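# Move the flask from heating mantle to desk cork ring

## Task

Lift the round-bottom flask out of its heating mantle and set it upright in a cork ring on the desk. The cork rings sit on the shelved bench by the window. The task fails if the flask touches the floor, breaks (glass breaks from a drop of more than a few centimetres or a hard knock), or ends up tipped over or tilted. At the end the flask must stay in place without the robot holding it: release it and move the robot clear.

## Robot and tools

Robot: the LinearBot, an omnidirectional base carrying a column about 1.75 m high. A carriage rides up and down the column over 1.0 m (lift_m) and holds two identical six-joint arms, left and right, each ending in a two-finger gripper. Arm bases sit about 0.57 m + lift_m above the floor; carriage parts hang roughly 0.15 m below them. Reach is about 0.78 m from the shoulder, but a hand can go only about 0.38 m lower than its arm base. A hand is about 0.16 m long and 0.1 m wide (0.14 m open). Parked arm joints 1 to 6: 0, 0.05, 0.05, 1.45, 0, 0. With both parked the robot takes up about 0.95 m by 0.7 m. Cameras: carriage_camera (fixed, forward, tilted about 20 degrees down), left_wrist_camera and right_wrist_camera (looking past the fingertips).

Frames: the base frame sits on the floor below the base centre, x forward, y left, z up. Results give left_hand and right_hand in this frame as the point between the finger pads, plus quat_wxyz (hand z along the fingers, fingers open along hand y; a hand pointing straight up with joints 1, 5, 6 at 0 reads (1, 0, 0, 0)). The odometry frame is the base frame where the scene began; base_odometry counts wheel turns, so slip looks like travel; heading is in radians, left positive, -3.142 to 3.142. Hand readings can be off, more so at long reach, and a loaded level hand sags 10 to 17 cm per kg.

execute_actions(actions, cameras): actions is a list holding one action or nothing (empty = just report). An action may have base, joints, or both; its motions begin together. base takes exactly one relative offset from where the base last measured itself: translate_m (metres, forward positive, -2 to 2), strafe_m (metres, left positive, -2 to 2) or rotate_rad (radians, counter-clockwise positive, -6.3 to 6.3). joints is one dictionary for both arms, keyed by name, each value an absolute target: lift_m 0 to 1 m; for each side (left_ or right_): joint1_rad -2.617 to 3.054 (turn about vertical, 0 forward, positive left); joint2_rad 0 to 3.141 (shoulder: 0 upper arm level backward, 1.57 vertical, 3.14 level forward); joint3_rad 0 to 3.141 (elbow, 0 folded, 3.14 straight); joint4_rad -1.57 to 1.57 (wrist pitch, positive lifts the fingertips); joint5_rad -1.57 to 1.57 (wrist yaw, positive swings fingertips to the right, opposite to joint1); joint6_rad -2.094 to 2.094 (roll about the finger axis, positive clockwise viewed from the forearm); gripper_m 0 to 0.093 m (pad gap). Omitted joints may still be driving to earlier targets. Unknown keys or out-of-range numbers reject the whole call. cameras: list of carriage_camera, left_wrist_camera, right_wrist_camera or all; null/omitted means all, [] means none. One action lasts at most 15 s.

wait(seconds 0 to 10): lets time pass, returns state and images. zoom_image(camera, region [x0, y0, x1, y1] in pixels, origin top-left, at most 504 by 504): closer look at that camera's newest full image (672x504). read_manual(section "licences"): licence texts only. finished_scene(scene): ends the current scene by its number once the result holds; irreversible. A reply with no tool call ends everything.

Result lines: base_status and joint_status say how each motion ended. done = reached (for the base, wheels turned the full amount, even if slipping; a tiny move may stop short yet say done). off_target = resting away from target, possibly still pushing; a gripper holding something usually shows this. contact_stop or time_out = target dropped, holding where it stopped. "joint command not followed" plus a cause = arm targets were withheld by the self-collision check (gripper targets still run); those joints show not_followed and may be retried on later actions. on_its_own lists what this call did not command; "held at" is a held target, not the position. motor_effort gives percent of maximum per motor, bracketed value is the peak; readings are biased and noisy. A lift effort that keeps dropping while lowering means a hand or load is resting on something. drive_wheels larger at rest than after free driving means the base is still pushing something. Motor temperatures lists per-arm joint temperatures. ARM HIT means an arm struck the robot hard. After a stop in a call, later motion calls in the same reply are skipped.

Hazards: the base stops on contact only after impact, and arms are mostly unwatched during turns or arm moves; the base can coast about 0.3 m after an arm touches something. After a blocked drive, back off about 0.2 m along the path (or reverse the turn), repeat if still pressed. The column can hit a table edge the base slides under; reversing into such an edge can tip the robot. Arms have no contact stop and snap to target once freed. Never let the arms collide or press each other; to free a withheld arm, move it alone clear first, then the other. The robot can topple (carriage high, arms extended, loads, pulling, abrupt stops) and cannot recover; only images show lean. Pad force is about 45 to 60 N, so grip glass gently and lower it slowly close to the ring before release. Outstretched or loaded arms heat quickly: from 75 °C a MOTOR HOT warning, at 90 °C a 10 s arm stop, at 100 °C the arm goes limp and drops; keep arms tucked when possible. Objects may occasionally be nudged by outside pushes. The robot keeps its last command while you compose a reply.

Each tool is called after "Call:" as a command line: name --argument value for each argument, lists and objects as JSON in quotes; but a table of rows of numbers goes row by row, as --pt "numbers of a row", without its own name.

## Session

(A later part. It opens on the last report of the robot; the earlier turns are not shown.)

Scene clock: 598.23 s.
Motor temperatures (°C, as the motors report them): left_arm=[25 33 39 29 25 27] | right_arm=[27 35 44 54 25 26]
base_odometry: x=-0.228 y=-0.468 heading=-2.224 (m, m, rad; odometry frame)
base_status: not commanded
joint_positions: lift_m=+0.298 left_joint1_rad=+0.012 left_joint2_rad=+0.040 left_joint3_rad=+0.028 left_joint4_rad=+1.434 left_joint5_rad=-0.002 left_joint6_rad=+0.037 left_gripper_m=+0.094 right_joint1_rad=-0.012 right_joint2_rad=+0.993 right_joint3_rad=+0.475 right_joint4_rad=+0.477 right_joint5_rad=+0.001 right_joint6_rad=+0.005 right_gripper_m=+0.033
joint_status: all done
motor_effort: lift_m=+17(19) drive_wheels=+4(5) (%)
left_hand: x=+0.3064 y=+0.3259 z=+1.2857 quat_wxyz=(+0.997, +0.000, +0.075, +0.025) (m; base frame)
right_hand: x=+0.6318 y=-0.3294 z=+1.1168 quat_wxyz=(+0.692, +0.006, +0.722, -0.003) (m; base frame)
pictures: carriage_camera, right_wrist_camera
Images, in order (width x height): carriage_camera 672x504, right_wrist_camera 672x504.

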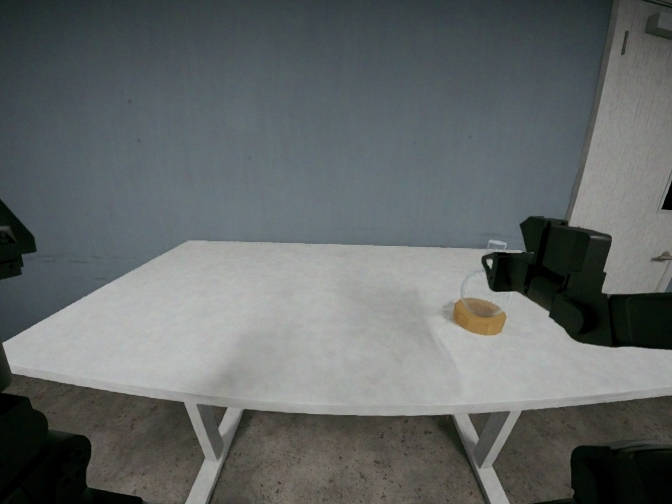

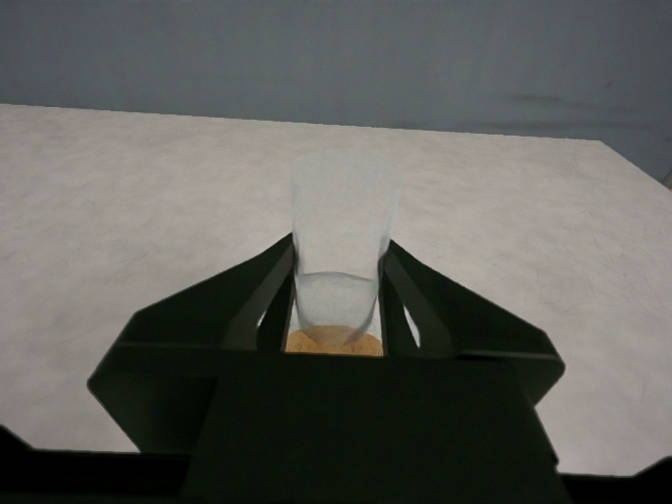

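Call:
execute_actions --actions '[{"joints": {"lift_m": 0.289}}]' --cameras '["carriage_camera", "right_wrist_camera"]'

Call:
zoom_image --camera "carriage_camera" --region '[420, 220, 580, 380]'

Scene clock: 603.87 s.
Motor temperatures (°C, as the motors report them): left_arm=[25 33 39 29 25 27] | right_arm=[27 35 44 54 25 26]
base_odometry: x=-0.228 y=-0.468 heading=-2.224 (m, m, rad; odometry frame)
base_status: not commanded
joint_positions: lift_m=+0.289 left_joint1_rad=+0.012 left_joint2_rad=+0.040 left_joint3_rad=+0.028 left_joint4_rad=+1.434 left_joint5_rad=-0.002 left_joint6_rad=+0.037 left_gripper_m=+0.094 right_joint1_rad=-0.012 right_joint2_rad=+0.993 right_joint3_rad=+0.475 right_joint4_rad=+0.505 right_joint5_rad=+0.001 right_joint6_rad=+0.003 right_gripper_m=+0.033
joint_status: all done
motor_effort: lift_m=+17(18) drive_wheels=-6(6) (%)
left_hand: x=+0.3063 y=+0.3259 z=+1.2768 quat_wxyz=(+0.997, +0.000, +0.075, +0.025) (m; base frame)
right_hand: x=+0.6320 y=-0.3295 z=+1.1146 quat_wxyz=(+0.702, +0.006, +0.712, -0.003) (m; base frame)
pictures: carriage_camera, right_wrist_camera
Images, in order (width x height): carriage_camera 672x504, right_wrist_camera 672x504.

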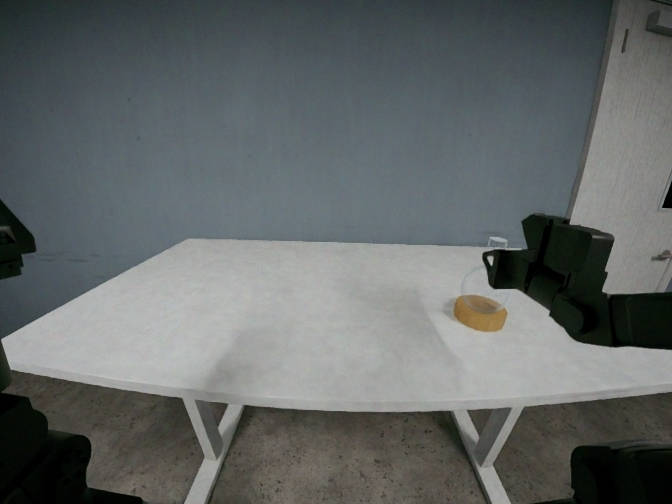

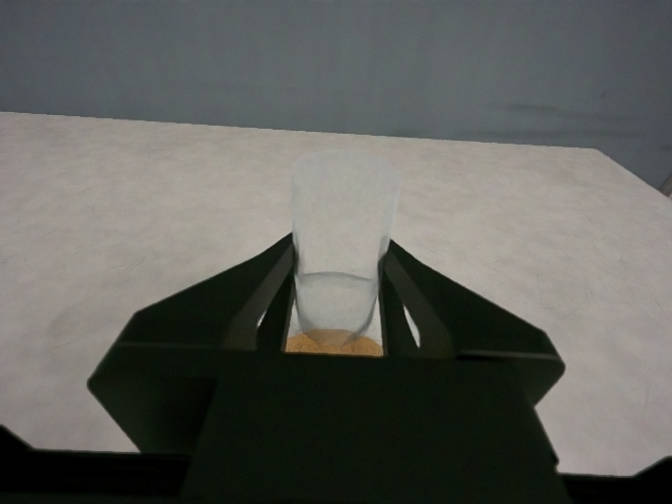

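Region (420, 220, 580, 380) of carriage_camera's 672x504 image, scaled by 3.150, with more detail than that image has.

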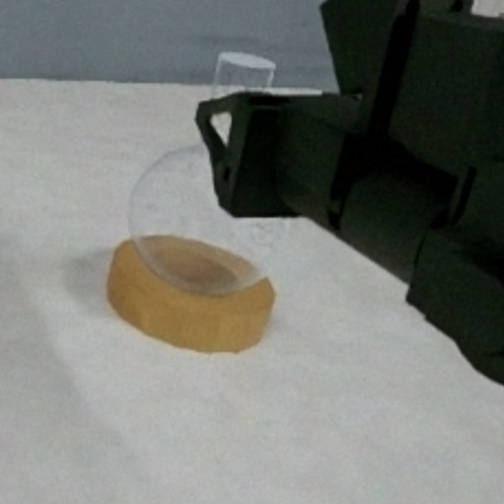

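Call:
execute_actions --actions '[{"joints": {"right_gripper_m": 0.09}}]' --cameras '["carriage_camera", "right_wrist_camera"]'

Scene clock: 607.97 s.
Motor temperatures (°C, as the motors report them): left_arm=[25 33 39 29 25 27] | right_arm=[27 34 44 54 25 26]
base_odometry: x=-0.228 y=-0.468 heading=-2.224 (m, m, rad; odometry frame)
base_status: not commanded
joint_positions: lift_m=+0.289 left_joint1_rad=+0.012 left_joint2_rad=+0.040 left_joint3_rad=+0.028 left_joint4_rad=+1.434 left_joint5_rad=-0.002 left_joint6_rad=+0.037 left_gripper_m=+0.094 right_joint1_rad=-0.012 right_joint2_rad=+0.993 right_joint3_rad=+0.475 right_joint4_rad=+0.505 right_joint5_rad=+0.001 right_joint6_rad=+0.003 right_gripper_m=+0.090
joint_status: all done
motor_effort: lift_m=+17(17) drive_wheels=+4(4) (%)
left_hand: x=+0.3063 y=+0.3259 z=+1.2768 quat_wxyz=(+0.997, +0.000, +0.075, +0.025) (m; base frame)
right_hand: x=+0.6320 y=-0.3295 z=+1.1148 quat_wxyz=(+0.702, +0.006, +0.712, -0.003) (m; base frame)
pictures: carriage_camera, right_wrist_camera
Images, in order (width x height): carriage_camera 672x504, right_wrist_camera 672x504.

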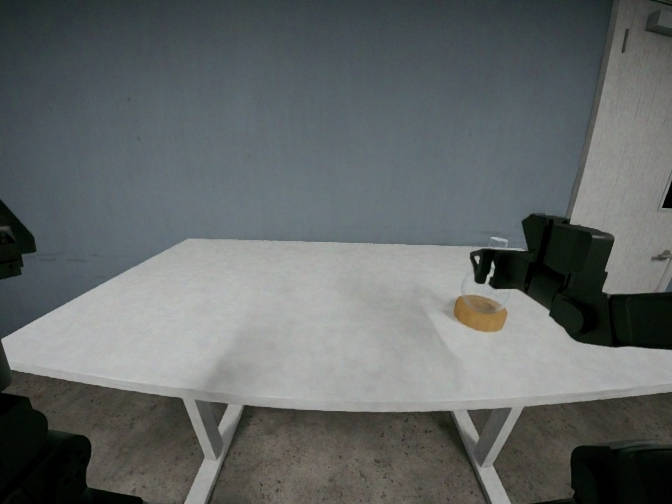

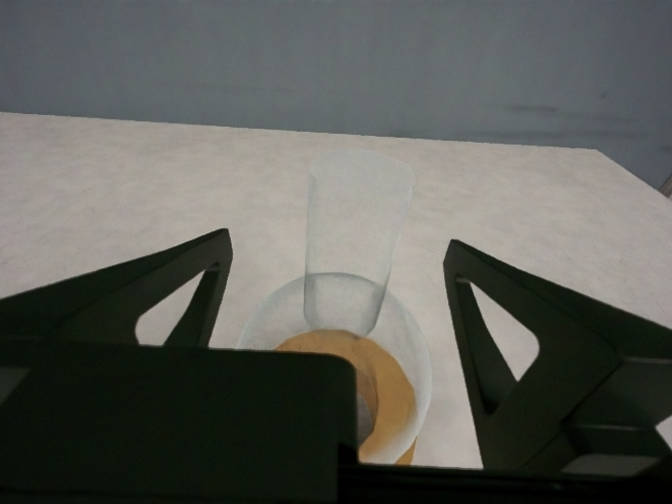

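Call:
execute_actions --actions '[{"base": {"translate_m": -0.3}}]' --cameras '["carriage_camera", "right_wrist_camera"]'

Call:
zoom_image --camera "right_wrist_camera" --region '[200, 20, 480, 300]'

Call:
zoom_image --camera "carriage_camera" --region '[380, 180, 520, 320]'

Scene clock: 615.97 s.
Motor temperatures (°C, as the motors report them): left_arm=[25 33 39 29 25 27] | right_arm=[27 34 44 53 25 26]
base_odometry: x=-0.046 y=-0.230 heading=-2.223 (m, m, rad; odometry frame)
base_status: done
joint_positions: lift_m=+0.289 left_joint1_rad=+0.012 left_joint2_rad=+0.040 left_joint3_rad=+0.028 left_joint4_rad=+1.434 left_joint5_rad=-0.002 left_joint6_rad=+0.037 left_gripper_m=+0.094 right_joint1_rad=-0.012 right_joint2_rad=+0.993 right_joint3_rad=+0.475 right_joint4_rad=+0.510 right_joint5_rad=+0.001 right_joint6_rad=+0.003 right_gripper_m=+0.090
joint_status: not commanded
motor_effort: lift_m=+17(17) drive_wheels=+3(9) (%)
left_hand: x=+0.3064 y=+0.3259 z=+1.2768 quat_wxyz=(+0.997, +0.000, +0.075, +0.025) (m; base frame)
right_hand: x=+0.6320 y=-0.3295 z=+1.1159 quat_wxyz=(+0.704, +0.006, +0.710, -0.003) (m; base frame)
pictures: carriage_camera, right_wrist_camera
Images, in order (width x height): carriage_camera 672x504, right_wrist_camera 672x504.

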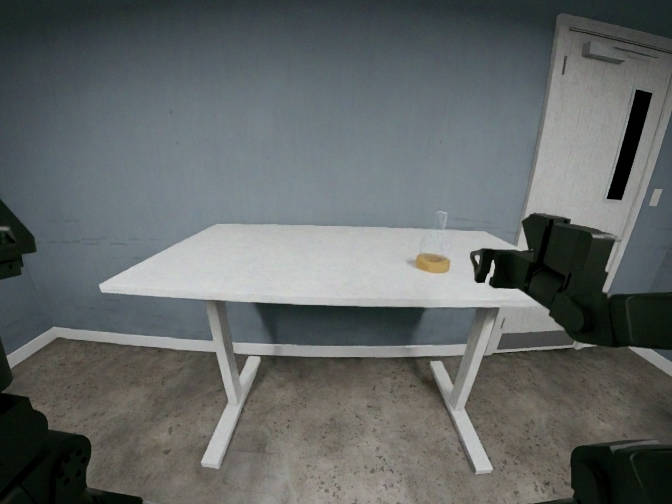

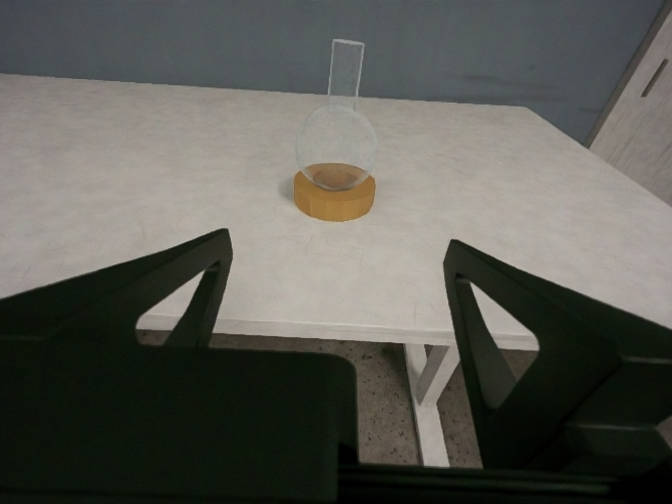

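Region (200, 20, 480, 300) of right_wrist_camera's 672x504 image, scaled by 1.800, with more detail than that image has.

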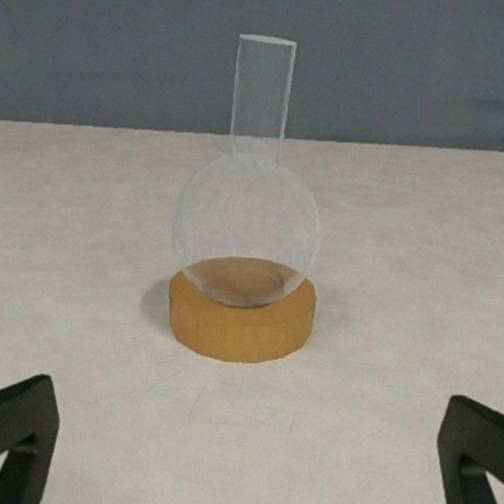

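Region (380, 180, 520, 320) of carriage_camera's 672x504 image, scaled by 3.600, with more detail than that image has.

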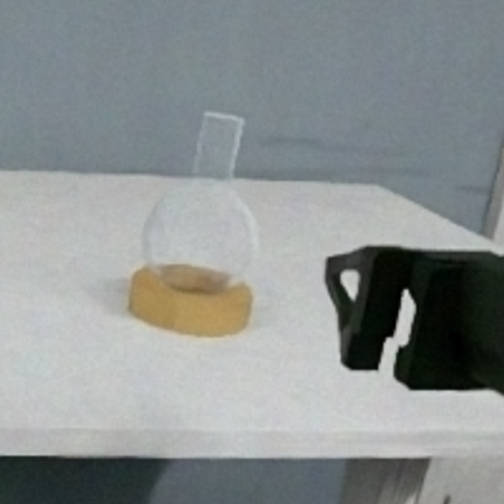

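Call:
execute_actions --actions '[{"joints": {"right_joint2_rad": 0.05, "right_joint3_rad": 0.05, "right_joint4_rad": 1.45}}]' --cameras '["carriage_camera"]'

Call:
zoom_image --camera "carriage_camera" --region '[380, 180, 520, 320]'

Scene clock: 624.53 s.
Motor temperatures (°C, as the motors report them): left_arm=[25 33 39 29 25 27] | right_arm=[27 34 44 52 25 26]
base_odometry: x=-0.046 y=-0.230 heading=-2.223 (m, m, rad; odometry frame)
base_status: not commanded
joint_positions: lift_m=+0.289 left_joint1_rad=+0.012 left_joint2_rad=+0.040 left_joint3_rad=+0.028 left_joint4_rad=+1.434 left_joint5_rad=-0.002 left_joint6_rad=+0.037 left_gripper_m=+0.094 right_joint1_rad=-0.012 right_joint2_rad=+0.062 right_joint3_rad=+0.071 right_joint4_rad=+1.451 right_joint5_rad=+0.001 right_joint6_rad=+0.003 right_gripper_m=+0.090
joint_status: all done
motor_effort: lift_m=+17(17) drive_wheels=+3(3) (%)
left_hand: x=+0.3064 y=+0.3259 z=+1.2768 quat_wxyz=(+0.997, +0.000, +0.075, +0.025) (m; base frame)
right_hand: x=+0.2959 y=-0.3256 z=+1.2890 quat_wxyz=(+0.998, +0.001, +0.055, -0.004) (m; base frame)
pictures: carriage_camera
Images, in order (width x height): carriage_camera 672x504.

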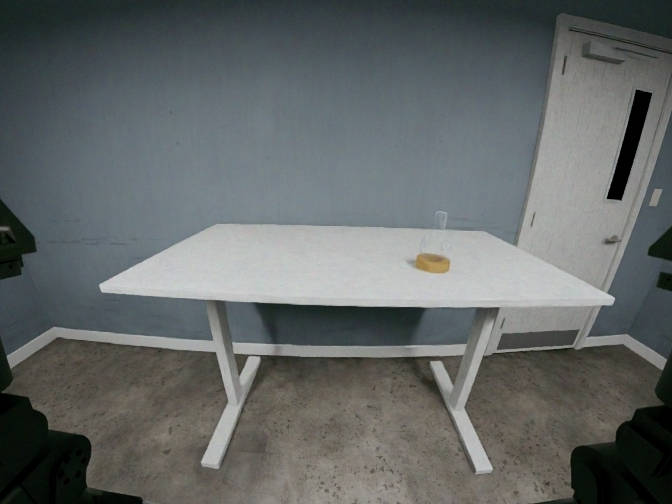

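Region (380, 180, 520, 320) of carriage_camera's 672x504 image, scaled by 3.600, with more detail than that image has.

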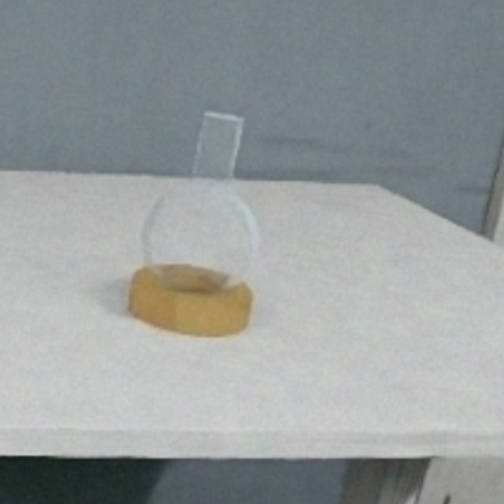

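Call:
finished_scene --scene 1

The scene is finished: the task was done.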